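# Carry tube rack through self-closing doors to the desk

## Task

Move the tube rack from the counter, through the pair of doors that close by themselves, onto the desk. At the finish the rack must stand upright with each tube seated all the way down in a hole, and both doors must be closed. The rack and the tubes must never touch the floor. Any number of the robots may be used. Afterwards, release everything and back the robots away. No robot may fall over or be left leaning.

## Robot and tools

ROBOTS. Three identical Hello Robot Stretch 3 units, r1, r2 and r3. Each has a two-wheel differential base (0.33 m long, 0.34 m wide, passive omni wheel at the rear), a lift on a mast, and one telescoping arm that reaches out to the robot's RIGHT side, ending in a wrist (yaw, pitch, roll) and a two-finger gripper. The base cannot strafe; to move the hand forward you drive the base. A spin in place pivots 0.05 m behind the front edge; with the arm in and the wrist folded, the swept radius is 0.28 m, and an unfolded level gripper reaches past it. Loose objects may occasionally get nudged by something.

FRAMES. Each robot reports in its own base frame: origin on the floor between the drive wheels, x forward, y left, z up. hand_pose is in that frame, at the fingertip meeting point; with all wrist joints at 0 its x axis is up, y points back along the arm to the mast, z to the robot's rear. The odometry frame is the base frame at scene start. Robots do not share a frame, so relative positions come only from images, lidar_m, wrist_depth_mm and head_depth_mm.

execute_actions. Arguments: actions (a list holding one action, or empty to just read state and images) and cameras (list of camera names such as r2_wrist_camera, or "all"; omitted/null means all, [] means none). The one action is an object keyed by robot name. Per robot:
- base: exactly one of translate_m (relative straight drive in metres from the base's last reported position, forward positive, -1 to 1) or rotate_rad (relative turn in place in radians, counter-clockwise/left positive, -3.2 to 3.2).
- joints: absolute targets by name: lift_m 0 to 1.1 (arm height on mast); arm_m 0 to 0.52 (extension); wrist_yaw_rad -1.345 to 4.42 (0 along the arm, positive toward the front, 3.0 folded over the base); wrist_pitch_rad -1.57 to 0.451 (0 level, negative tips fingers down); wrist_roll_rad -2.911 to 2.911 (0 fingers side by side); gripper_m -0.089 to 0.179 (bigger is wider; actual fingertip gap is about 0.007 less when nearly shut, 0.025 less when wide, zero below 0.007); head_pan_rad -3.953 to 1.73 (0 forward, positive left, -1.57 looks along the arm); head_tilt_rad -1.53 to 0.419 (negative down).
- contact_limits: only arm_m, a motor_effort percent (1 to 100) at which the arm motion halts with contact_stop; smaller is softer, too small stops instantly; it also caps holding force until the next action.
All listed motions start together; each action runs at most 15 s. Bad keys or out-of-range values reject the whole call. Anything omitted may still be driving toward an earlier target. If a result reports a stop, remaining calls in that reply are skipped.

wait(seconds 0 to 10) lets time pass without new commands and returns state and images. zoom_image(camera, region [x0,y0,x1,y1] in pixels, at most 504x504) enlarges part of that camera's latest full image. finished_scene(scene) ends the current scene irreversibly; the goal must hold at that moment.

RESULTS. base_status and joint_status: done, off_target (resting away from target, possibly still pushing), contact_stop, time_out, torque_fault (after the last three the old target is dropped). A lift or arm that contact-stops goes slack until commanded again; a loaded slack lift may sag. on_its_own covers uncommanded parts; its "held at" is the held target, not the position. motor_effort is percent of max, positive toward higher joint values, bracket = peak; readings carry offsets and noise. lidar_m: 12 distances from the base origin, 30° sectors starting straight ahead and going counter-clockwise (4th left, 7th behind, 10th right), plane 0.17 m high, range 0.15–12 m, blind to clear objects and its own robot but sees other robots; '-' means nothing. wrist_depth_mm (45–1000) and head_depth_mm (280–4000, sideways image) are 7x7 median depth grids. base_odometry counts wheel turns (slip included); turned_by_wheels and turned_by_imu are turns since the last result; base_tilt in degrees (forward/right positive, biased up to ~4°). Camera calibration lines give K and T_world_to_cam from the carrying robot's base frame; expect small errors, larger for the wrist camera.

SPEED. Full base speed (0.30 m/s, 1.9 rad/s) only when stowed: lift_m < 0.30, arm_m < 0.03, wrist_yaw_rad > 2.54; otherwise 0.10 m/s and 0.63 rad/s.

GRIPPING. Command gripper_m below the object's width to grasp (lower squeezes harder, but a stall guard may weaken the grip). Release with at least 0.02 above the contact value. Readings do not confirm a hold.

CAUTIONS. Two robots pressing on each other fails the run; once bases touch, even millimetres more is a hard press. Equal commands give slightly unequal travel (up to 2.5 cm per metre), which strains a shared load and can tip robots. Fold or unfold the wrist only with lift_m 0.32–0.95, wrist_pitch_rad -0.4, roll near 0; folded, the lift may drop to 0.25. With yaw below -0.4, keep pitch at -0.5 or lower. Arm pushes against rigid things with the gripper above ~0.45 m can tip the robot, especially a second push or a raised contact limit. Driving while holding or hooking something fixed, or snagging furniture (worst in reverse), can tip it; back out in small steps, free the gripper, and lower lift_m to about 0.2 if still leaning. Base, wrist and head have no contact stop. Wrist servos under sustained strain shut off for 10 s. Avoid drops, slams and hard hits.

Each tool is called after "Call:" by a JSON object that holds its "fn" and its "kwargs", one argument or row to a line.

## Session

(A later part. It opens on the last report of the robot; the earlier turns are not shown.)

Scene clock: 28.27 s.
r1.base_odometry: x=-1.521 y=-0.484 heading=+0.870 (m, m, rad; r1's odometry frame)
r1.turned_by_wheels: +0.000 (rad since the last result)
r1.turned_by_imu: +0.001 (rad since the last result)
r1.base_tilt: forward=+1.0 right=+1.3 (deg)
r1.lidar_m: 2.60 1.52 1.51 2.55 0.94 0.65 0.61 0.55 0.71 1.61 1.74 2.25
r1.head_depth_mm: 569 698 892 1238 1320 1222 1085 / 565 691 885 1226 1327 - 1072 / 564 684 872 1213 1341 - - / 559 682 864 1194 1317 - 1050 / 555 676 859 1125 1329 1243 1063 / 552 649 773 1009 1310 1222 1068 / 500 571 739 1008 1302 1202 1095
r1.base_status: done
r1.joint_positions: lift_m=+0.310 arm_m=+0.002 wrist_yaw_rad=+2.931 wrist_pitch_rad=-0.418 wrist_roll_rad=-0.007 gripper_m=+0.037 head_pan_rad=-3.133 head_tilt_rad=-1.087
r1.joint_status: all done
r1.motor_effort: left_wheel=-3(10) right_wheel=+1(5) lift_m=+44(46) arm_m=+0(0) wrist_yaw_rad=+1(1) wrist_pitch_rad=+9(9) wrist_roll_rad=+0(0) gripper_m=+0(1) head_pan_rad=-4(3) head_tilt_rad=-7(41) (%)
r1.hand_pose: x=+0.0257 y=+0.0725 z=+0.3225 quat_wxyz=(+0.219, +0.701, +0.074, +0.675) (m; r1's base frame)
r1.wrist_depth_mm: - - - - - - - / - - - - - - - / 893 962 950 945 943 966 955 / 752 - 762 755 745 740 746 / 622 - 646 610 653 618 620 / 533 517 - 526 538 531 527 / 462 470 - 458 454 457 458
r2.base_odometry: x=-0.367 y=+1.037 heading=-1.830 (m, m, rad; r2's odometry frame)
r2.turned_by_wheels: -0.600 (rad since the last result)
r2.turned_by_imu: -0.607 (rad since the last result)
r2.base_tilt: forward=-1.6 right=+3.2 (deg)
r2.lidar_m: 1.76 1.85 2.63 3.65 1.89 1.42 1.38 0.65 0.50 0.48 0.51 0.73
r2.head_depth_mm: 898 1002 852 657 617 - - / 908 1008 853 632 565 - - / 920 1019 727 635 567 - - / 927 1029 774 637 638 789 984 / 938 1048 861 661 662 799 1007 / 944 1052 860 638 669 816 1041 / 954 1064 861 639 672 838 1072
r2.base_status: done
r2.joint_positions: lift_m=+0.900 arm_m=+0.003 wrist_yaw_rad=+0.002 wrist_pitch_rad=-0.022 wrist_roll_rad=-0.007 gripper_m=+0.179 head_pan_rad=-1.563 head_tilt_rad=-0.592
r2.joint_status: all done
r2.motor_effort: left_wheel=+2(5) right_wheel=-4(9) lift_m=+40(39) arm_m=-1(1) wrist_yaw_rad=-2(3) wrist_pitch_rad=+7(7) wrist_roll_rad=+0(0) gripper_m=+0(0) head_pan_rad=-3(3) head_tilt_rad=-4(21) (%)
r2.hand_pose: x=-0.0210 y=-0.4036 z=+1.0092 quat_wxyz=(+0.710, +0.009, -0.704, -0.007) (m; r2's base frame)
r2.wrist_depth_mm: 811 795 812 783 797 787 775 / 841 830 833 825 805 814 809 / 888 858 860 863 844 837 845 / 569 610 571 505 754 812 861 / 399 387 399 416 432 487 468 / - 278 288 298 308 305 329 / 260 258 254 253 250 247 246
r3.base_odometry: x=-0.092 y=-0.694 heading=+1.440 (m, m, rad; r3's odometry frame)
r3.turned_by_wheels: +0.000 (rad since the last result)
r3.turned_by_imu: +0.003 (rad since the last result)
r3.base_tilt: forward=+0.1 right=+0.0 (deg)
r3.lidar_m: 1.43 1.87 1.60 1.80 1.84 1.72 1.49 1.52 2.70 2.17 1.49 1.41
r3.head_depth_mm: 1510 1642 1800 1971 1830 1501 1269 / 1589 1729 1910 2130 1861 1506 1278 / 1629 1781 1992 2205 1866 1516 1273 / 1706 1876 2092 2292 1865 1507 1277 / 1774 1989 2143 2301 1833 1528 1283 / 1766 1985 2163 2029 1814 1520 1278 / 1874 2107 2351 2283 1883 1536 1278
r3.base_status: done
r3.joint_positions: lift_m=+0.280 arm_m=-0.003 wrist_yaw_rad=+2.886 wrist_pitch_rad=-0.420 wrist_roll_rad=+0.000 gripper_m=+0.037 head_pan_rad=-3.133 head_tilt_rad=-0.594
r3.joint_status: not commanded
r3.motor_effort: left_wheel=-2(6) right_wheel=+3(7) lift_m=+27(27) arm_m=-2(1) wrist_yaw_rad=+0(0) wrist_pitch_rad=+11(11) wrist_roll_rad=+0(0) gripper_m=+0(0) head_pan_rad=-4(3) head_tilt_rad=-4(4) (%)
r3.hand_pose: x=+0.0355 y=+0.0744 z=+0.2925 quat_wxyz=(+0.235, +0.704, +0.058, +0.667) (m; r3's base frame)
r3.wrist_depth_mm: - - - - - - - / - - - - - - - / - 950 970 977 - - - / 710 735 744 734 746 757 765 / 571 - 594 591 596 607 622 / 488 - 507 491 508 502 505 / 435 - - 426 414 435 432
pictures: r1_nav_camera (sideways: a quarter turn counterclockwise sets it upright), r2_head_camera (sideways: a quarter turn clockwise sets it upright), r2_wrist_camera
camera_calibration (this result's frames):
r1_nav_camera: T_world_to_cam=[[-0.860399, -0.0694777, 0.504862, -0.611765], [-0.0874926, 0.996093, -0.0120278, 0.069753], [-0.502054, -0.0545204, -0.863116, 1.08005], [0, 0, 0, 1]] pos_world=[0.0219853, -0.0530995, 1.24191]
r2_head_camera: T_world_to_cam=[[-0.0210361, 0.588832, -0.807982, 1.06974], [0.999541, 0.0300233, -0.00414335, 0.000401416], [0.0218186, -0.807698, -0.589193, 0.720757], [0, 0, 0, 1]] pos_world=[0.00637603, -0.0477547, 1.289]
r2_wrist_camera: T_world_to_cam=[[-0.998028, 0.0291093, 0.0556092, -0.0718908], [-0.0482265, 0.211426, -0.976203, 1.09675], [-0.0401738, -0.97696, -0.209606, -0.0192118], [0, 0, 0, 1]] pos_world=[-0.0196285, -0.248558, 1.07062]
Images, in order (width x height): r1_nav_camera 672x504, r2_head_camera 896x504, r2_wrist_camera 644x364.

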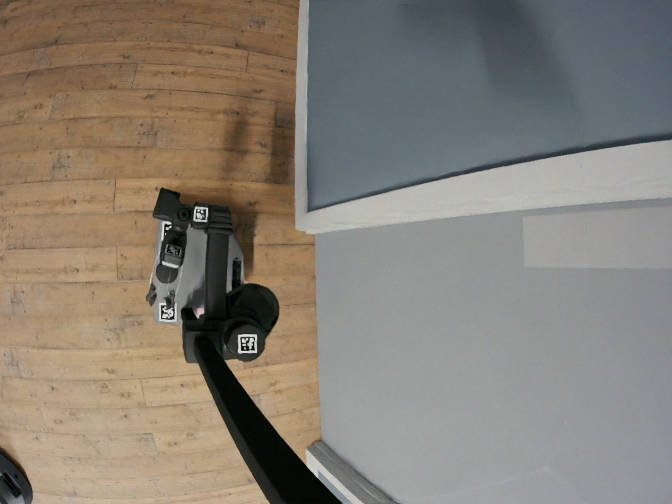

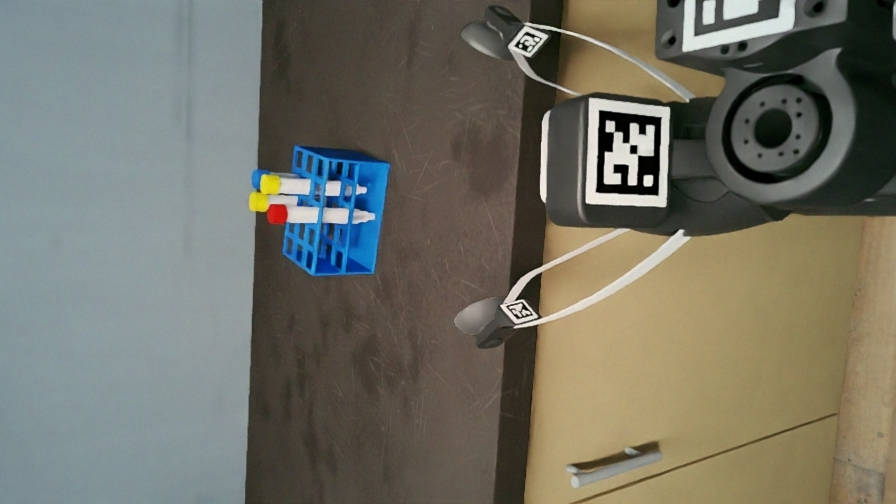

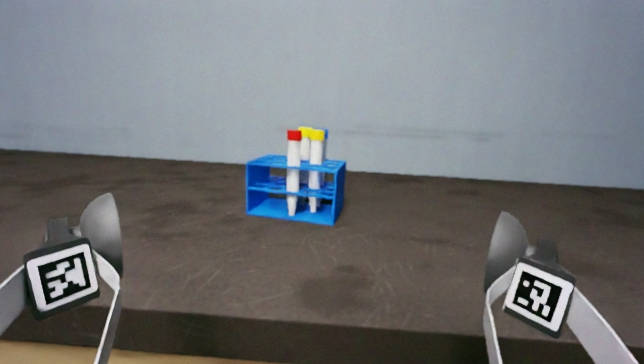

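Call:
{"fn": "execute_actions", "kwargs": {
  "actions": [
    {"r1":{"base":{"rotate_rad":-0.7}},"r2":{"joints":{"wrist_yaw_rad":-0.15,"lift_m":0.86,"arm_m":0.12}}}
  ],
  "cameras": []
}}

Call:
{"fn": "execute_actions", "kwargs": {
  "actions": [
    {"r1":{"base":{"translate_m":-0.27}},"r2":{"joints":{"lift_m":0.852,"arm_m":0.22}}}
  ],
  "cameras": []
}}

Call:
{"fn": "execute_actions", "kwargs": {
  "actions": [
    {"r1":{"base":{"rotate_rad":0.7}}}
  ],
  "cameras": ["r1_nav_camera","r2_head_camera","r2_wrist_camera"]
}}

Scene clock: 31.07 s.
r1.base_odometry: x=-1.521 y=-0.484 heading=+0.170 (m, m, rad; r1's odometry frame)
r1.turned_by_wheels: -0.700 (rad since the last result)
r1.turned_by_imu: -0.700 (rad since the last result)
r1.base_tilt: forward=+1.0 right=+1.4 (deg)
r1.lidar_m: 1.99 2.59 2.60 1.51 2.56 1.04 0.70 0.61 0.55 0.63 1.10 1.71
r1.head_depth_mm: 991 1349 1645 1479 1315 1221 1090 / 949 1159 1538 1479 1322 - 1066 / 871 1083 1434 1475 1344 - - / 779 946 1196 1451 1319 - 1052 / 705 837 1032 1341 1325 1239 1066 / 642 752 906 1139 1304 1208 1062 / 590 681 806 986 1258 1199 1089
r1.base_status: done
r1.joint_positions: lift_m=+0.310 arm_m=+0.002 wrist_yaw_rad=+2.931 wrist_pitch_rad=-0.418 wrist_roll_rad=-0.007 gripper_m=+0.037 head_pan_rad=-3.133 head_tilt_rad=-1.087
r1.joint_status: not commanded
r1.motor_effort: left_wheel=+1(4) right_wheel=-2(5) lift_m=+45(44) arm_m=-1(0) wrist_yaw_rad=+0(0) wrist_pitch_rad=+9(9) wrist_roll_rad=+0(1) gripper_m=+0(0) head_pan_rad=-3(2) head_tilt_rad=-8(8) (%)
r1.hand_pose: x=+0.0257 y=+0.0725 z=+0.3225 quat_wxyz=(+0.219, +0.701, +0.074, +0.675) (m; r1's base frame)
r1.wrist_depth_mm: - - - - - - - / - - - - - - - / 940 980 955 972 962 967 959 / 754 - 751 753 756 732 746 / 630 - 642 619 642 616 620 / 519 519 - 526 538 528 528 / 456 471 - 458 458 460 458
r2.base_odometry: x=-0.367 y=+1.037 heading=-1.830 (m, m, rad; r2's odometry frame)
r2.turned_by_wheels: +0.000 (rad since the last result)
r2.turned_by_imu: +0.000 (rad since the last result)
r2.base_tilt: forward=-1.6 right=+3.2 (deg)
r2.lidar_m: 1.76 1.85 2.62 3.66 1.89 1.42 1.38 0.65 0.49 0.48 0.51 0.73
r2.head_depth_mm: 897 1000 849 658 - - 918 / 905 1006 852 657 - - 933 / 918 1022 726 657 - - 952 / 925 1029 777 625 650 775 979 / 935 1038 859 637 658 796 1015 / 947 1055 860 638 670 816 1042 / 954 1062 864 638 671 838 1070
r2.base_status: not commanded
r2.joint_positions: lift_m=+0.860 arm_m=+0.120 wrist_yaw_rad=-0.148 wrist_pitch_rad=-0.022 wrist_roll_rad=-0.007 gripper_m=+0.179 head_pan_rad=-1.563 head_tilt_rad=-0.592
r2.joint_status: all done
r2.motor_effort: left_wheel=+2(2) right_wheel=-3(3) lift_m=+40(39) arm_m=+3(4) wrist_yaw_rad=-3(5) wrist_pitch_rad=+7(7) wrist_roll_rad=+0(0) gripper_m=+1(0) head_pan_rad=-2(3) head_tilt_rad=-3(4) (%)
r2.hand_pose: x=-0.0591 y=-0.5176 z=+0.9692 quat_wxyz=(+0.707, -0.044, -0.703, -0.060) (m; r2's base frame)
r2.wrist_depth_mm: 632 650 670 696 718 738 763 / 655 677 693 717 740 776 793 / 667 692 363 751 758 795 820 / 432 403 367 499 548 604 654 / 302 290 300 311 325 361 353 / - 209 217 222 230 229 246 / 162 165 169 173 177 180 184
r3.base_odometry: x=-0.092 y=-0.694 heading=+1.440 (m, m, rad; r3's odometry frame)
r3.turned_by_wheels: +0.000 (rad since the last result)
r3.turned_by_imu: +0.001 (rad since the last result)
r3.base_tilt: forward=+0.1 right=+0.1 (deg)
r3.lidar_m: 1.43 1.87 1.60 1.80 1.83 1.72 1.41 1.52 2.71 2.16 1.50 1.40
r3.head_depth_mm: 1526 1659 1799 1971 1846 1512 1272 / 1583 1721 1909 2112 1852 1512 1267 / 1638 1813 2019 2186 1849 1511 1272 / 1722 1876 2087 2266 1846 1511 1276 / 1800 1981 2205 2214 1813 1509 1289 / 1766 1943 2149 1776 1777 1512 1275 / 1883 2096 2394 2457 1881 1520 1280
r3.base_status: not commanded
r3.joint_positions: lift_m=+0.280 arm_m=-0.003 wrist_yaw_rad=+2.886 wrist_pitch_rad=-0.420 wrist_roll_rad=+0.000 gripper_m=+0.037 head_pan_rad=-3.133 head_tilt_rad=-0.594
r3.joint_status: not commanded
r3.motor_effort: left_wheel=-1(2) right_wheel=+3(3) lift_m=+27(28) arm_m=-1(1) wrist_yaw_rad=+0(0) wrist_pitch_rad=+11(11) wrist_roll_rad=+0(0) gripper_m=+0(0) head_pan_rad=-3(3) head_tilt_rad=-4(4) (%)
r3.hand_pose: x=+0.0355 y=+0.0744 z=+0.2925 quat_wxyz=(+0.235, +0.704, +0.058, +0.667) (m; r3's base frame)
r3.wrist_depth_mm: - - - - - - - / - - - - - - - / - 961 955 969 - - - / 713 733 736 743 748 753 781 / 571 - 583 597 609 609 614 / 484 - 507 496 513 501 514 / 434 - - 427 418 433 436
pictures: none
No camera images: the call's "cameras" was empty. Leave "cameras" out to get every camera's image.

Scene clock: 35.03 s.
r1.base_odometry: x=-1.787 y=-0.530 heading=+0.170 (m, m, rad; r1's odometry frame)
r1.turned_by_wheels: +0.000 (rad since the last result)
r1.turned_by_imu: +0.001 (rad since the last result)
r1.base_tilt: forward=+1.1 right=+1.3 (deg)
r1.lidar_m: 2.20 2.80 1.58 1.54 2.85 0.77 0.48 0.42 0.42 0.48 0.71 1.90
r1.head_depth_mm: 691 841 1276 1478 1315 1225 1083 / 662 835 1077 1431 1326 - 1073 / 585 727 962 1414 1344 - - / 524 636 807 1107 1333 - 1051 / 474 562 695 904 1270 1239 1061 / 432 506 609 767 1027 1216 1064 / 398 458 541 663 849 1150 1099
r1.base_status: done
r1.joint_positions: lift_m=+0.310 arm_m=+0.002 wrist_yaw_rad=+2.931 wrist_pitch_rad=-0.418 wrist_roll_rad=-0.007 gripper_m=+0.037 head_pan_rad=-3.133 head_tilt_rad=-1.087
r1.joint_status: not commanded
r1.motor_effort: left_wheel=+0(3) right_wheel=-2(5) lift_m=+45(45) arm_m=+0(0) wrist_yaw_rad=+0(1) wrist_pitch_rad=+8(8) wrist_roll_rad=+1(0) gripper_m=+0(0) head_pan_rad=-3(3) head_tilt_rad=-7(7) (%)
r1.hand_pose: x=+0.0257 y=+0.0725 z=+0.3225 quat_wxyz=(+0.219, +0.701, +0.074, +0.675) (m; r1's base frame)
r1.wrist_depth_mm: - - - - - - - / - - - - - - - / 936 963 969 943 975 963 948 / 746 - 760 754 748 756 746 / 630 - 645 623 638 618 613 / 528 519 - 531 541 527 527 / 460 469 - 463 459 460 457
r2.base_odometry: x=-0.367 y=+1.037 heading=-1.830 (m, m, rad; r2's odometry frame)
r2.turned_by_wheels: +0.000 (rad since the last result)
r2.turned_by_imu: +0.000 (rad since the last result)
r2.base_tilt: forward=-1.6 right=+3.3 (deg)
r2.lidar_m: 1.77 1.85 2.62 3.66 1.88 1.42 1.38 0.65 0.49 0.48 0.51 0.73
r2.head_depth_mm: 900 999 852 - - 746 902 / 910 1007 855 - - 746 930 / 920 1018 725 - 668 761 954 / 927 1032 778 635 646 779 984 / 935 1042 860 634 658 796 1011 / 946 1054 860 638 670 816 1042 / 949 1066 859 639 674 840 1151
r2.base_status: not commanded
r2.joint_positions: lift_m=+0.852 arm_m=+0.220 wrist_yaw_rad=-0.148 wrist_pitch_rad=-0.022 wrist_roll_rad=-0.007 gripper_m=+0.179 head_pan_rad=-1.563 head_tilt_rad=-0.592
r2.joint_status: all done
r2.motor_effort: left_wheel=+1(1) right_wheel=-3(4) lift_m=+39(37) arm_m=+3(3) wrist_yaw_rad=-2(2) wrist_pitch_rad=+7(7) wrist_roll_rad=+0(0) gripper_m=+0(0) head_pan_rad=-3(2) head_tilt_rad=-4(5) (%)
r2.hand_pose: x=-0.0592 y=-0.6176 z=+0.9612 quat_wxyz=(+0.707, -0.044, -0.703, -0.060) (m; r2's base frame)
r2.wrist_depth_mm: 549 560 583 595 626 636 657 / 561 580 592 626 638 663 686 / 588 598 237 641 675 691 713 / 403 249 241 436 519 556 603 / 279 246 239 272 301 338 329 / - 195 201 207 212 212 227 / 151 154 157 161 165 168 171
r3.base_odometry: x=-0.092 y=-0.694 heading=+1.440 (m, m, rad; r3's odometry frame)
r3.turned_by_wheels: +0.000 (rad since the last result)
r3.turned_by_imu: +0.001 (rad since the last result)
r3.base_tilt: forward=+0.2 right=+0.1 (deg)
r3.lidar_m: 1.43 1.87 1.60 1.80 1.84 1.71 1.47 2.30 2.71 2.15 1.49 1.41
r3.head_depth_mm: 1528 1655 1806 1978 1841 1505 1268 / 1573 1731 1900 2144 1868 1520 1276 / 1646 1798 1998 2214 1868 1514 1271 / 1681 1850 1645 1933 1851 1514 1275 / 1779 1987 2157 2230 1847 1510 1280 / 1802 1991 2246 2422 1868 1525 1282 / 1878 2124 2389 2446 1888 1524 1283
r3.base_status: not commanded
r3.joint_positions: lift_m=+0.280 arm_m=-0.003 wrist_yaw_rad=+2.886 wrist_pitch_rad=-0.420 wrist_roll_rad=+0.000 gripper_m=+0.037 head_pan_rad=-3.133 head_tilt_rad=-0.594
r3.joint_status: not commanded
r3.motor_effort: left_wheel=-1(1) right_wheel=+3(3) lift_m=+28(28) arm_m=-1(1) wrist_yaw_rad=+0(0) wrist_pitch_rad=+11(11) wrist_roll_rad=+0(0) gripper_m=+0(0) head_pan_rad=-3(3) head_tilt_rad=-4(4) (%)
r3.hand_pose: x=+0.0355 y=+0.0744 z=+0.2925 quat_wxyz=(+0.235, +0.704, +0.058, +0.667) (m; r3's base frame)
r3.wrist_depth_mm: - - - - - - - / - - - - - - - / - 932 974 966 - - - / 703 743 724 738 739 753 770 / 575 - 593 599 605 610 622 / 488 - 510 496 509 511 510 / 434 - - 426 414 431 437
pictures: none
No camera images: the call's "cameras" was empty. Leave "cameras" out to get every camera's image.

Scene clock: 37.13 s.
r1.base_odometry: x=-1.787 y=-0.530 heading=+0.870 (m, m, rad; r1's odometry frame)
r1.turned_by_wheels: +0.700 (rad since the last result)
r1.turned_by_imu: +0.699 (rad since the last result)
r1.base_tilt: forward=+1.0 right=+1.3 (deg)
r1.lidar_m: 2.79 1.53 2.91 1.94 0.65 0.44 0.42 0.43 0.48 1.05 1.93 2.50
r1.head_depth_mm: 379 464 593 824 1256 1224 1084 / 378 461 589 814 1264 - 1069 / 375 457 584 803 1177 - - / 373 454 578 794 1250 - 1052 / 371 451 572 787 1246 1243 1062 / 369 448 569 776 1209 1221 1065 / 366 445 563 763 1025 1204 1093
r1.base_status: done
r1.joint_positions: lift_m=+0.310 arm_m=+0.002 wrist_yaw_rad=+2.931 wrist_pitch_rad=-0.418 wrist_roll_rad=-0.007 gripper_m=+0.037 head_pan_rad=-3.133 head_tilt_rad=-1.087
r1.joint_status: not commanded
r1.motor_effort: left_wheel=-3(8) right_wheel=+2(6) lift_m=+45(44) arm_m=-1(0) wrist_yaw_rad=+0(1) wrist_pitch_rad=+9(8) wrist_roll_rad=+0(1) gripper_m=+0(0) head_pan_rad=-2(2) head_tilt_rad=-8(8) (%)
r1.hand_pose: x=+0.0257 y=+0.0725 z=+0.3225 quat_wxyz=(+0.219, +0.701, +0.074, +0.675) (m; r1's base frame)
r1.wrist_depth_mm: - - - - - - - / - - - - - - - / 638 976 965 984 940 951 960 / 680 - 751 744 733 742 751 / 616 - 646 619 641 615 616 / 529 524 - 525 542 525 527 / 458 470 - 454 461 455 457
r2.base_odometry: x=-0.367 y=+1.037 heading=-1.830 (m, m, rad; r2's odometry frame)
r2.turned_by_wheels: +0.000 (rad since the last result)
r2.turned_by_imu: +0.000 (rad since the last result)
r2.base_tilt: forward=-1.6 right=+3.2 (deg)
r2.lidar_m: 1.77 1.85 2.62 3.66 1.89 1.42 1.39 0.65 0.49 0.48 0.51 0.73
r2.head_depth_mm: 902 996 852 - - 746 902 / 909 1012 857 - - 742 927 / 913 1017 728 - 672 762 955 / 925 1029 775 637 645 779 976 / 935 1043 861 636 658 795 1012 / 945 1051 858 638 671 818 1048 / 958 1060 861 640 672 839 1148
r2.base_status: not commanded
r2.joint_positions: lift_m=+0.852 arm_m=+0.220 wrist_yaw_rad=-0.148 wrist_pitch_rad=-0.022 wrist_roll_rad=-0.007 gripper_m=+0.179 head_pan_rad=-1.563 head_tilt_rad=-0.592
r2.joint_status: not commanded
r2.motor_effort: left_wheel=+1(1) right_wheel=-3(4) lift_m=+39(40) arm_m=+3(3) wrist_yaw_rad=-2(2) wrist_pitch_rad=+7(7) wrist_roll_rad=+0(0) gripper_m=-1(1) head_pan_rad=-3(3) head_tilt_rad=-4(4) (%)
r2.hand_pose: x=-0.0592 y=-0.6176 z=+0.9612 quat_wxyz=(+0.707, -0.044, -0.703, -0.060) (m; r2's base frame)
r2.wrist_depth_mm: 543 563 574 600 624 647 672 / 563 581 585 621 644 665 688 / 590 595 236 644 666 688 722 / 401 249 240 439 512 548 606 / 280 246 238 274 301 340 329 / - 195 201 206 213 212 229 / 151 153 157 161 165 167 171
r3.base_odometry: x=-0.092 y=-0.694 heading=+1.440 (m, m, rad; r3's odometry frame)
r3.turned_by_wheels: +0.000 (rad since the last result)
r3.turned_by_imu: +0.001 (rad since the last result)
r3.base_tilt: forward=+0.1 right=+0.0 (deg)
r3.lidar_m: 1.43 1.86 1.60 1.80 1.84 1.71 1.56 2.29 2.71 2.16 1.49 1.40
r3.head_depth_mm: 1519 1656 1813 1982 1861 1520 1260 / 1573 1735 1918 2113 1844 1517 1272 / 1654 1819 1994 2175 1850 1498 1278 / 1663 1798 1972 2126 1839 1524 1279 / 1789 1975 2139 2020 1850 1508 1282 / 1807 2010 2247 2416 1866 1529 1278 / 1886 2104 2377 2470 1881 1537 1270
r3.base_status: not commanded
r3.joint_positions: lift_m=+0.280 arm_m=-0.003 wrist_yaw_rad=+2.886 wrist_pitch_rad=-0.420 wrist_roll_rad=+0.000 gripper_m=+0.037 head_pan_rad=-3.133 head_tilt_rad=-0.594
r3.joint_status: not commanded
r3.motor_effort: left_wheel=-2(1) right_wheel=+2(3) lift_m=+28(28) arm_m=-1(1) wrist_yaw_rad=+0(0) wrist_pitch_rad=+10(10) wrist_roll_rad=+0(0) gripper_m=+0(0) head_pan_rad=-2(4) head_tilt_rad=-4(4) (%)
r3.hand_pose: x=+0.0355 y=+0.0744 z=+0.2925 quat_wxyz=(+0.235, +0.704, +0.058, +0.667) (m; r3's base frame)
r3.wrist_depth_mm: - - - - - - - / - - - - - - - / - 953 956 980 - - - / 719 745 729 746 752 748 784 / 578 - 586 600 604 605 612 / 482 - 506 496 515 500 510 / 437 - - 426 415 437 436
pictures: r1_nav_camera (sideways: a quarter turn counterclockwise sets it upright), r2_head_camera (sideways: a quarter turn clockwise sets it upright), r2_wrist_camera
camera_calibration (this result's frames):
r1_nav_camera: T_world_to_cam=[[-0.860401, -0.069473, 0.50486, -0.611762], [-0.0874871, 0.996093, -0.0120279, 0.0697532], [-0.502052, -0.0545176, -0.863117, 1.08005], [0, 0, 0, 1]] pos_world=[0.0219851, -0.0530996, 1.24191]
r2_head_camera: T_world_to_cam=[[-0.0210365, 0.5889, -0.807932, 1.06967], [0.999541, 0.0300234, -0.00414145, 0.000398943], [0.021818, -0.807648, -0.589261, 0.720846], [0, 0, 0, 1]] pos_world=[0.00637602, -0.0477536, 1.28899]
r2_wrist_camera: T_world_to_cam=[[-0.982506, 0.177735, 0.0556034, -0.00837197], [-0.0161611, 0.216074, -0.976243, 1.09815], [-0.185527, -0.960064, -0.209422, -0.238205], [0, 0, 0, 1]] pos_world=[-0.0346716, -0.464486, 1.02264]
Images, in order (width x height): r1_nav_camera 672x504, r2_head_camera 896x504, r2_wrist_camera 644x364.

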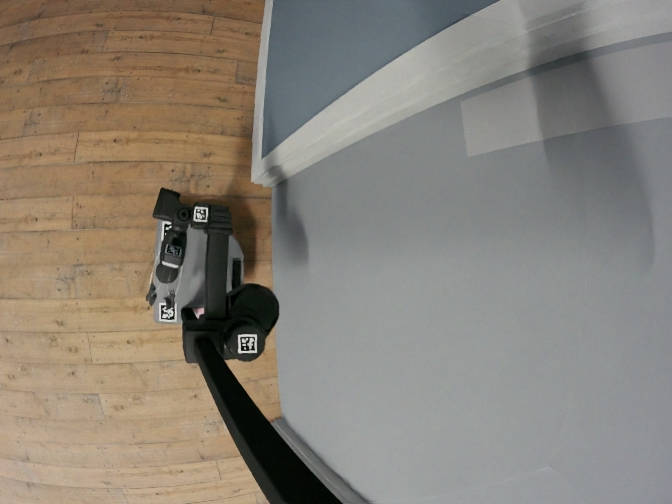

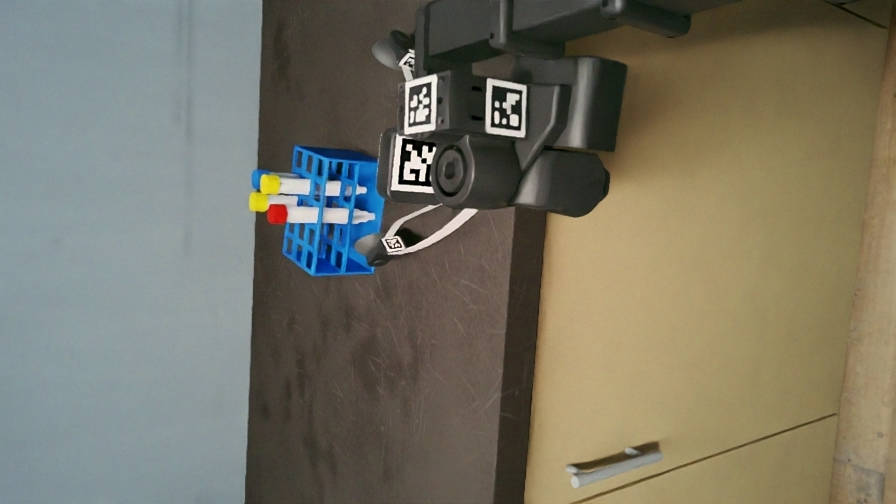

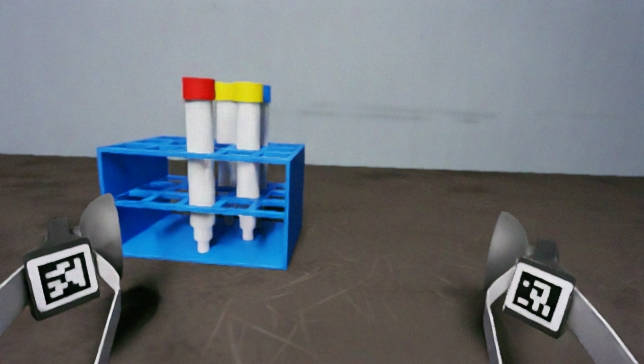

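Call:
{"fn": "execute_actions", "kwargs": {
  "actions": [
    {"r1":{"base":{"translate_m":-0.8}},"r2":{"base":{"translate_m":0.06},"joints":{"lift_m":0.857}},"r3":{"base":{"translate_m":-0.8},"joints":{"lift_m":0.31}}}
  ],
  "cameras": ["r1_nav_camera"]
}}

Call:
{"fn": "execute_actions", "kwargs": {
  "actions": [
    {"r1":{"base":{"translate_m":-0.8},"joints":{"head_tilt_rad":-0.7}},"r2":{"joints":{"arm_m":0.335}}}
  ],
  "cameras": ["r1_nav_camera","r2_wrist_camera","r3_nav_camera"]
}}

Scene clock: 46.87 s.
r1.base_odometry: x=-2.303 y=-1.141 heading=+0.870 (m, m, rad; r1's odometry frame)
r1.turned_by_wheels: +0.000 (rad since the last result)
r1.turned_by_imu: +0.009 (rad since the last result)
r1.base_tilt: forward=+1.0 right=+1.4 (deg)
r1.lidar_m: 3.55 1.41 0.45 0.28 0.24 0.25 0.29 1.42 0.98 0.92 0.51 0.52
r1.head_depth_mm: - 290 319 384 484 598 1018 / - 305 366 455 602 - 1070 / 299 348 430 558 749 - 1059 / 330 404 521 723 1188 - 1057 / 385 1829 1653 1485 1322 1234 1059 / 1849 1940 1674 1484 1331 1220 1062 / 1818 1933 1693 1492 1323 1203 1094
r1.base_status: done
r1.joint_positions: lift_m=+0.310 arm_m=+0.002 wrist_yaw_rad=+2.931 wrist_pitch_rad=-0.417 wrist_roll_rad=-0.007 gripper_m=+0.037 head_pan_rad=-3.135 head_tilt_rad=-1.092
r1.joint_status: not commanded
r1.motor_effort: left_wheel=-9(76) right_wheel=-11(49) lift_m=+42(44) arm_m=-1(0) wrist_yaw_rad=+0(1) wrist_pitch_rad=+8(9) wrist_roll_rad=+1(0) gripper_m=+0(0) head_pan_rad=-3(4) head_tilt_rad=-5(7) (%)
r1.hand_pose: x=+0.0257 y=+0.0726 z=+0.3229 quat_wxyz=(+0.218, +0.701, +0.074, +0.675) (m; r1's base frame)
r1.wrist_depth_mm: - 269 326 443 675 - - / - 286 348 484 755 - - / - 310 368 528 856 983 965 / 243 - 396 581 742 749 737 / 260 - 402 587 641 624 615 / 275 309 - 526 544 522 527 / 281 327 - 456 459 457 456
r2.base_odometry: x=-0.383 y=+0.979 heading=-1.830 (m, m, rad; r2's odometry frame)
r2.turned_by_wheels: +0.000 (rad since the last result)
r2.turned_by_imu: +0.000 (rad since the last result)
r2.base_tilt: forward=-1.6 right=+3.3 (deg)
r2.lidar_m: 1.70 1.79 2.54 3.65 1.97 1.48 1.44 0.65 0.50 0.49 0.51 0.74
r2.head_depth_mm: 902 996 850 - 646 744 908 / 915 1012 745 - - 750 932 / 917 1021 765 - 674 769 960 / 932 1036 857 623 649 785 988 / 935 1049 861 637 664 806 1022 / 948 1054 863 639 664 825 1045 / 959 1071 861 639 690 842 1144
r2.base_status: done
r2.joint_positions: lift_m=+0.857 arm_m=+0.220 wrist_yaw_rad=-0.148 wrist_pitch_rad=-0.022 wrist_roll_rad=-0.007 gripper_m=+0.179 head_pan_rad=-1.563 head_tilt_rad=-0.592
r2.joint_status: all done
r2.motor_effort: left_wheel=+1(5) right_wheel=-3(4) lift_m=+48(50) arm_m=+3(3) wrist_yaw_rad=-3(3) wrist_pitch_rad=+7(7) wrist_roll_rad=+0(0) gripper_m=+1(0) head_pan_rad=-2(3) head_tilt_rad=-4(4) (%)
r2.hand_pose: x=-0.0592 y=-0.6176 z=+0.9660 quat_wxyz=(+0.707, -0.044, -0.703, -0.060) (m; r2's base frame)
r2.wrist_depth_mm: 550 573 580 602 616 642 665 / 567 584 606 619 656 665 689 / 584 612 620 249 677 689 730 / 416 446 263 253 528 582 626 / 292 280 262 268 311 353 344 / - 203 209 215 222 221 237 / 157 160 164 168 172 174 179
r3.base_odometry: x=-0.196 y=-1.487 heading=+1.440 (m, m, rad; r3's odometry frame)
r3.turned_by_wheels: +0.000 (rad since the last result)
r3.turned_by_imu: +0.005 (rad since the last result)
r3.base_tilt: forward=+0.1 right=+0.0 (deg)
r3.lidar_m: 2.16 2.17 1.91 1.55 1.07 1.03 1.28 1.34 2.35 2.41 2.25 2.12
r3.head_depth_mm: 1355 1438 1562 1669 1712 1515 1269 / 2885 3201 1869 1880 1784 1515 1272 / 3111 3427 3403 1917 1834 1509 1277 / 2869 3067 3223 2402 1855 1511 1275 / 2334 2532 2734 2393 1810 1528 1278 / 2002 1242 1348 1512 1708 1536 1279 / 1071 1196 1373 1572 1776 1517 1283
r3.base_status: done
r3.joint_positions: lift_m=+0.310 arm_m=-0.003 wrist_yaw_rad=+2.886 wrist_pitch_rad=-0.420 wrist_roll_rad=+0.000 gripper_m=+0.037 head_pan_rad=-3.133 head_tilt_rad=-0.594
r3.joint_status: all done
r3.motor_effort: left_wheel=-2(8) right_wheel=+3(8) lift_m=+39(41) arm_m=-1(1) wrist_yaw_rad=+0(0) wrist_pitch_rad=+11(11) wrist_roll_rad=+0(0) gripper_m=+0(0) head_pan_rad=-4(3) head_tilt_rad=-4(4) (%)
r3.hand_pose: x=+0.0355 y=+0.0744 z=+0.3221 quat_wxyz=(+0.235, +0.704, +0.058, +0.667) (m; r3's base frame)
r3.wrist_depth_mm: - - - - - - - / - - - - - - - / - - - - - - - / 767 793 782 808 800 802 821 / 621 - 646 642 638 646 648 / 514 - 544 526 547 540 547 / 447 - - 458 446 468 469
pictures: r1_nav_camera (sideways: a quarter turn counterclockwise sets it upright)
camera_calibration (this result's frames):
r1_nav_camera: T_world_to_cam=[[-0.862779, -0.0684703, 0.500923, -0.606619], [-0.086252, 0.996196, -0.0123902, 0.0702171], [-0.498169, -0.0538955, -0.865403, 1.083], [0, 0, 0, 1]] pos_world=[0.0221961, -0.0531165, 1.24197]
Images, in order (width x height): r1_nav_camera 672x504.

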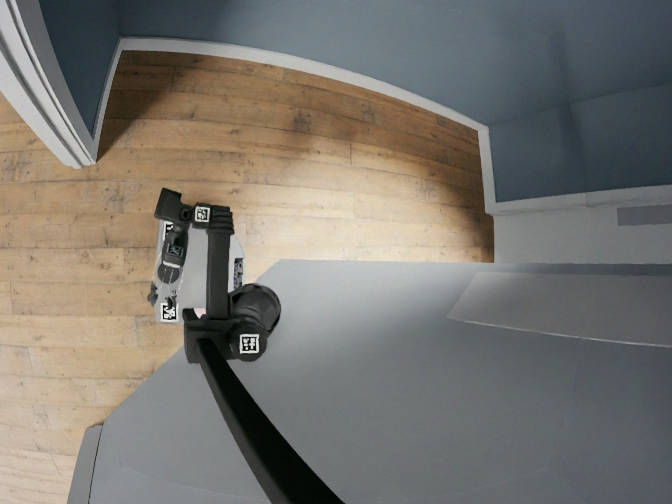

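Scene clock: 56.13 s.
r1.base_odometry: x=-2.819 y=-1.753 heading=+0.870 (m, m, rad; r1's odometry frame)
r1.turned_by_wheels: +0.000 (rad since the last result)
r1.turned_by_imu: +0.002 (rad since the last result)
r1.base_tilt: forward=+1.0 right=+1.2 (deg)
r1.lidar_m: 0.48 0.75 1.17 1.11 1.13 1.20 1.18 1.15 1.04 0.98 1.00 0.47
r1.head_depth_mm: 995 1120 1235 1429 1597 1375 1168 / 990 1123 1285 1510 1647 1377 1169 / 989 1115 1286 1508 1665 1379 1166 / 984 1114 1271 1494 1640 1382 1167 / 981 1111 1269 1482 1645 1375 1171 / 977 1100 1266 1480 1614 1373 1163 / 971 1078 1203 1357 1568 1369 1165
r1.base_status: done
r1.joint_positions: lift_m=+0.310 arm_m=+0.002 wrist_yaw_rad=+2.931 wrist_pitch_rad=-0.417 wrist_roll_rad=-0.007 gripper_m=+0.037 head_pan_rad=-3.135 head_tilt_rad=-0.705
r1.joint_status: all done
r1.motor_effort: left_wheel=-2(16) right_wheel=+1(16) lift_m=+42(42) arm_m=+0(0) wrist_yaw_rad=+1(1) wrist_pitch_rad=+8(8) wrist_roll_rad=+0(0) gripper_m=+0(0) head_pan_rad=-3(2) head_tilt_rad=+3(34) (%)
r1.hand_pose: x=+0.0257 y=+0.0726 z=+0.3229 quat_wxyz=(+0.218, +0.701, +0.074, +0.675) (m; r1's base frame)
r1.wrist_depth_mm: - 951 - - - - - / - - - - - - - / 927 967 940 954 963 956 943 / 771 - 746 750 756 759 750 / 623 - 644 622 643 612 610 / 524 518 - 527 539 525 521 / 462 467 - 459 459 459 456
r2.base_odometry: x=-0.383 y=+0.979 heading=-1.830 (m, m, rad; r2's odometry frame)
r2.turned_by_wheels: +0.000 (rad since the last result)
r2.turned_by_imu: -0.001 (rad since the last result)
r2.base_tilt: forward=-1.6 right=+3.3 (deg)
r2.lidar_m: 1.70 1.79 2.54 3.66 1.97 1.48 1.44 0.65 0.50 0.49 0.51 0.74
r2.head_depth_mm: 902 996 896 - 633 739 916 / 912 1014 902 581 627 752 933 / 919 1026 833 572 639 770 962 / 927 1038 877 638 652 783 993 / 939 1039 860 637 662 802 1023 / 947 1057 858 638 666 821 1052 / 957 1066 864 636 689 843 1148
r2.base_status: not commanded
r2.joint_positions: lift_m=+0.857 arm_m=+0.335 wrist_yaw_rad=-0.148 wrist_pitch_rad=-0.022 wrist_roll_rad=-0.007 gripper_m=+0.179 head_pan_rad=-1.563 head_tilt_rad=-0.592
r2.joint_status: all done
r2.motor_effort: left_wheel=+1(1) right_wheel=-3(4) lift_m=+48(48) arm_m=+3(5) wrist_yaw_rad=-2(3) wrist_pitch_rad=+7(7) wrist_roll_rad=+0(0) gripper_m=-1(0) head_pan_rad=-3(2) head_tilt_rad=-4(4) (%)
r2.hand_pose: x=-0.0592 y=-0.7325 z=+0.9660 quat_wxyz=(+0.707, -0.044, -0.703, -0.060) (m; r2's base frame)
r2.wrist_depth_mm: 452 465 479 490 512 530 552 / 473 483 492 509 527 545 566 / 485 496 514 113 551 570 596 / 414 443 166 133 184 580 606 / 290 127 173 120 142 327 340 / - 139 146 134 150 122 236 / 157 145 154 133 151 168 177
r3.base_odometry: x=-0.196 y=-1.487 heading=+1.440 (m, m, rad; r3's odometry frame)
r3.turned_by_wheels: +0.000 (rad since the last result)
r3.turned_by_imu: +0.003 (rad since the last result)
r3.base_tilt: forward=+0.1 right=+0.0 (deg)
r3.lidar_m: 2.17 2.17 1.90 1.55 1.08 1.03 1.28 1.35 2.36 2.41 2.25 2.13
r3.head_depth_mm: 1259 1337 1412 1539 1642 1508 1274 / 1444 1547 1678 1809 1825 1515 1275 / 3049 3447 3057 2193 1846 1515 1284 / 2786 3080 3155 2405 1832 1510 1275 / 2343 2532 2734 2416 1808 1513 1271 / 1969 1251 1353 1499 1699 1504 1282 / 1070 1198 1374 1595 1769 1515 1285
r3.base_status: not commanded
r3.joint_positions: lift_m=+0.310 arm_m=-0.003 wrist_yaw_rad=+2.886 wrist_pitch_rad=-0.420 wrist_roll_rad=+0.000 gripper_m=+0.037 head_pan_rad=-3.133 head_tilt_rad=-0.594
r3.joint_status: not commanded
r3.motor_effort: left_wheel=-1(1) right_wheel=+3(3) lift_m=+39(39) arm_m=-1(1) wrist_yaw_rad=+0(0) wrist_pitch_rad=+10(10) wrist_roll_rad=+0(0) gripper_m=+0(0) head_pan_rad=-3(3) head_tilt_rad=-4(4) (%)
r3.hand_pose: x=+0.0355 y=+0.0744 z=+0.3221 quat_wxyz=(+0.235, +0.704, +0.058, +0.667) (m; r3's base frame)
r3.wrist_depth_mm: - - - - - - - / - - - - - - - / - - - - - - - / 754 799 770 783 813 811 813 / 623 - 624 630 644 644 657 / 516 - 544 536 552 537 544 / 445 - - 459 446 466 471
pictures: r1_nav_camera (sideways: a quarter turn counterclockwise sets it upright), r2_wrist_camera, r3_nav_camera (sideways: a quarter turn counterclockwise sets it upright)
camera_calibration (this result's frames):
r1_nav_camera: T_world_to_cam=[[-0.609918, -0.0666989, 0.789653, -0.984384], [-0.0850647, 0.996205, 0.0184427, 0.0300674], [-0.787886, -0.055923, -0.613277, 0.756904], [0, 0, 0, 1]] pos_world=[-0.00148164, -0.0532823, 1.24096]
r2_wrist_camera: T_world_to_cam=[[-0.982469, 0.177942, 0.0556032, 0.0119019], [-0.0161173, 0.216069, -0.976245, 1.12762], [-0.185729, -0.960027, -0.209413, -0.347603], [0, 0, 0, 1]] pos_world=[-0.0346925, -0.57947, 1.02738]
r3_nav_camera: T_world_to_cam=[[-0.604605, 0.0349025, 0.79576, -0.982865], [-0.0226194, 0.997884, -0.0609536, 0.13221], [-0.796204, -0.0548525, -0.602536, 0.741719], [0, 0, 0, 1]] pos_world=[-0.000694485, -0.0569405, 1.2371]
Images, in order (width x height): r1_nav_camera 672x504, r2_wrist_camera 644x364, r3_nav_camera 672x504.

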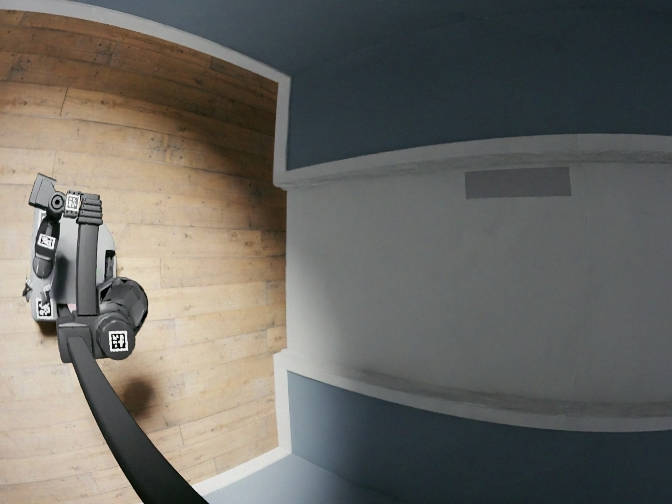

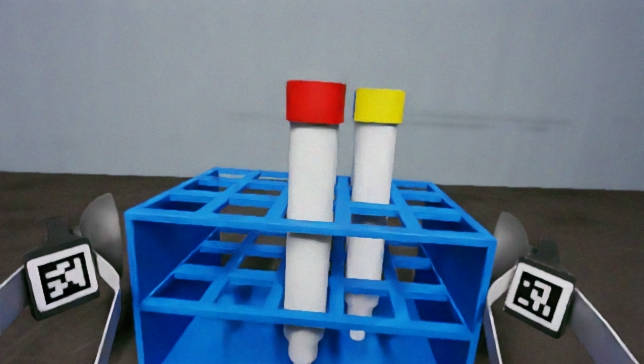

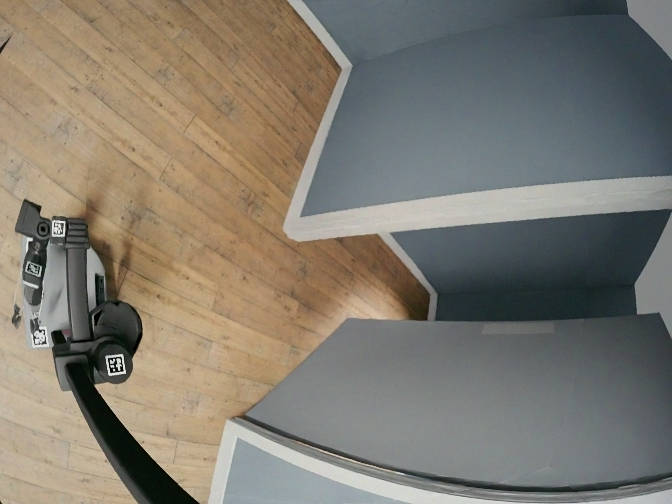

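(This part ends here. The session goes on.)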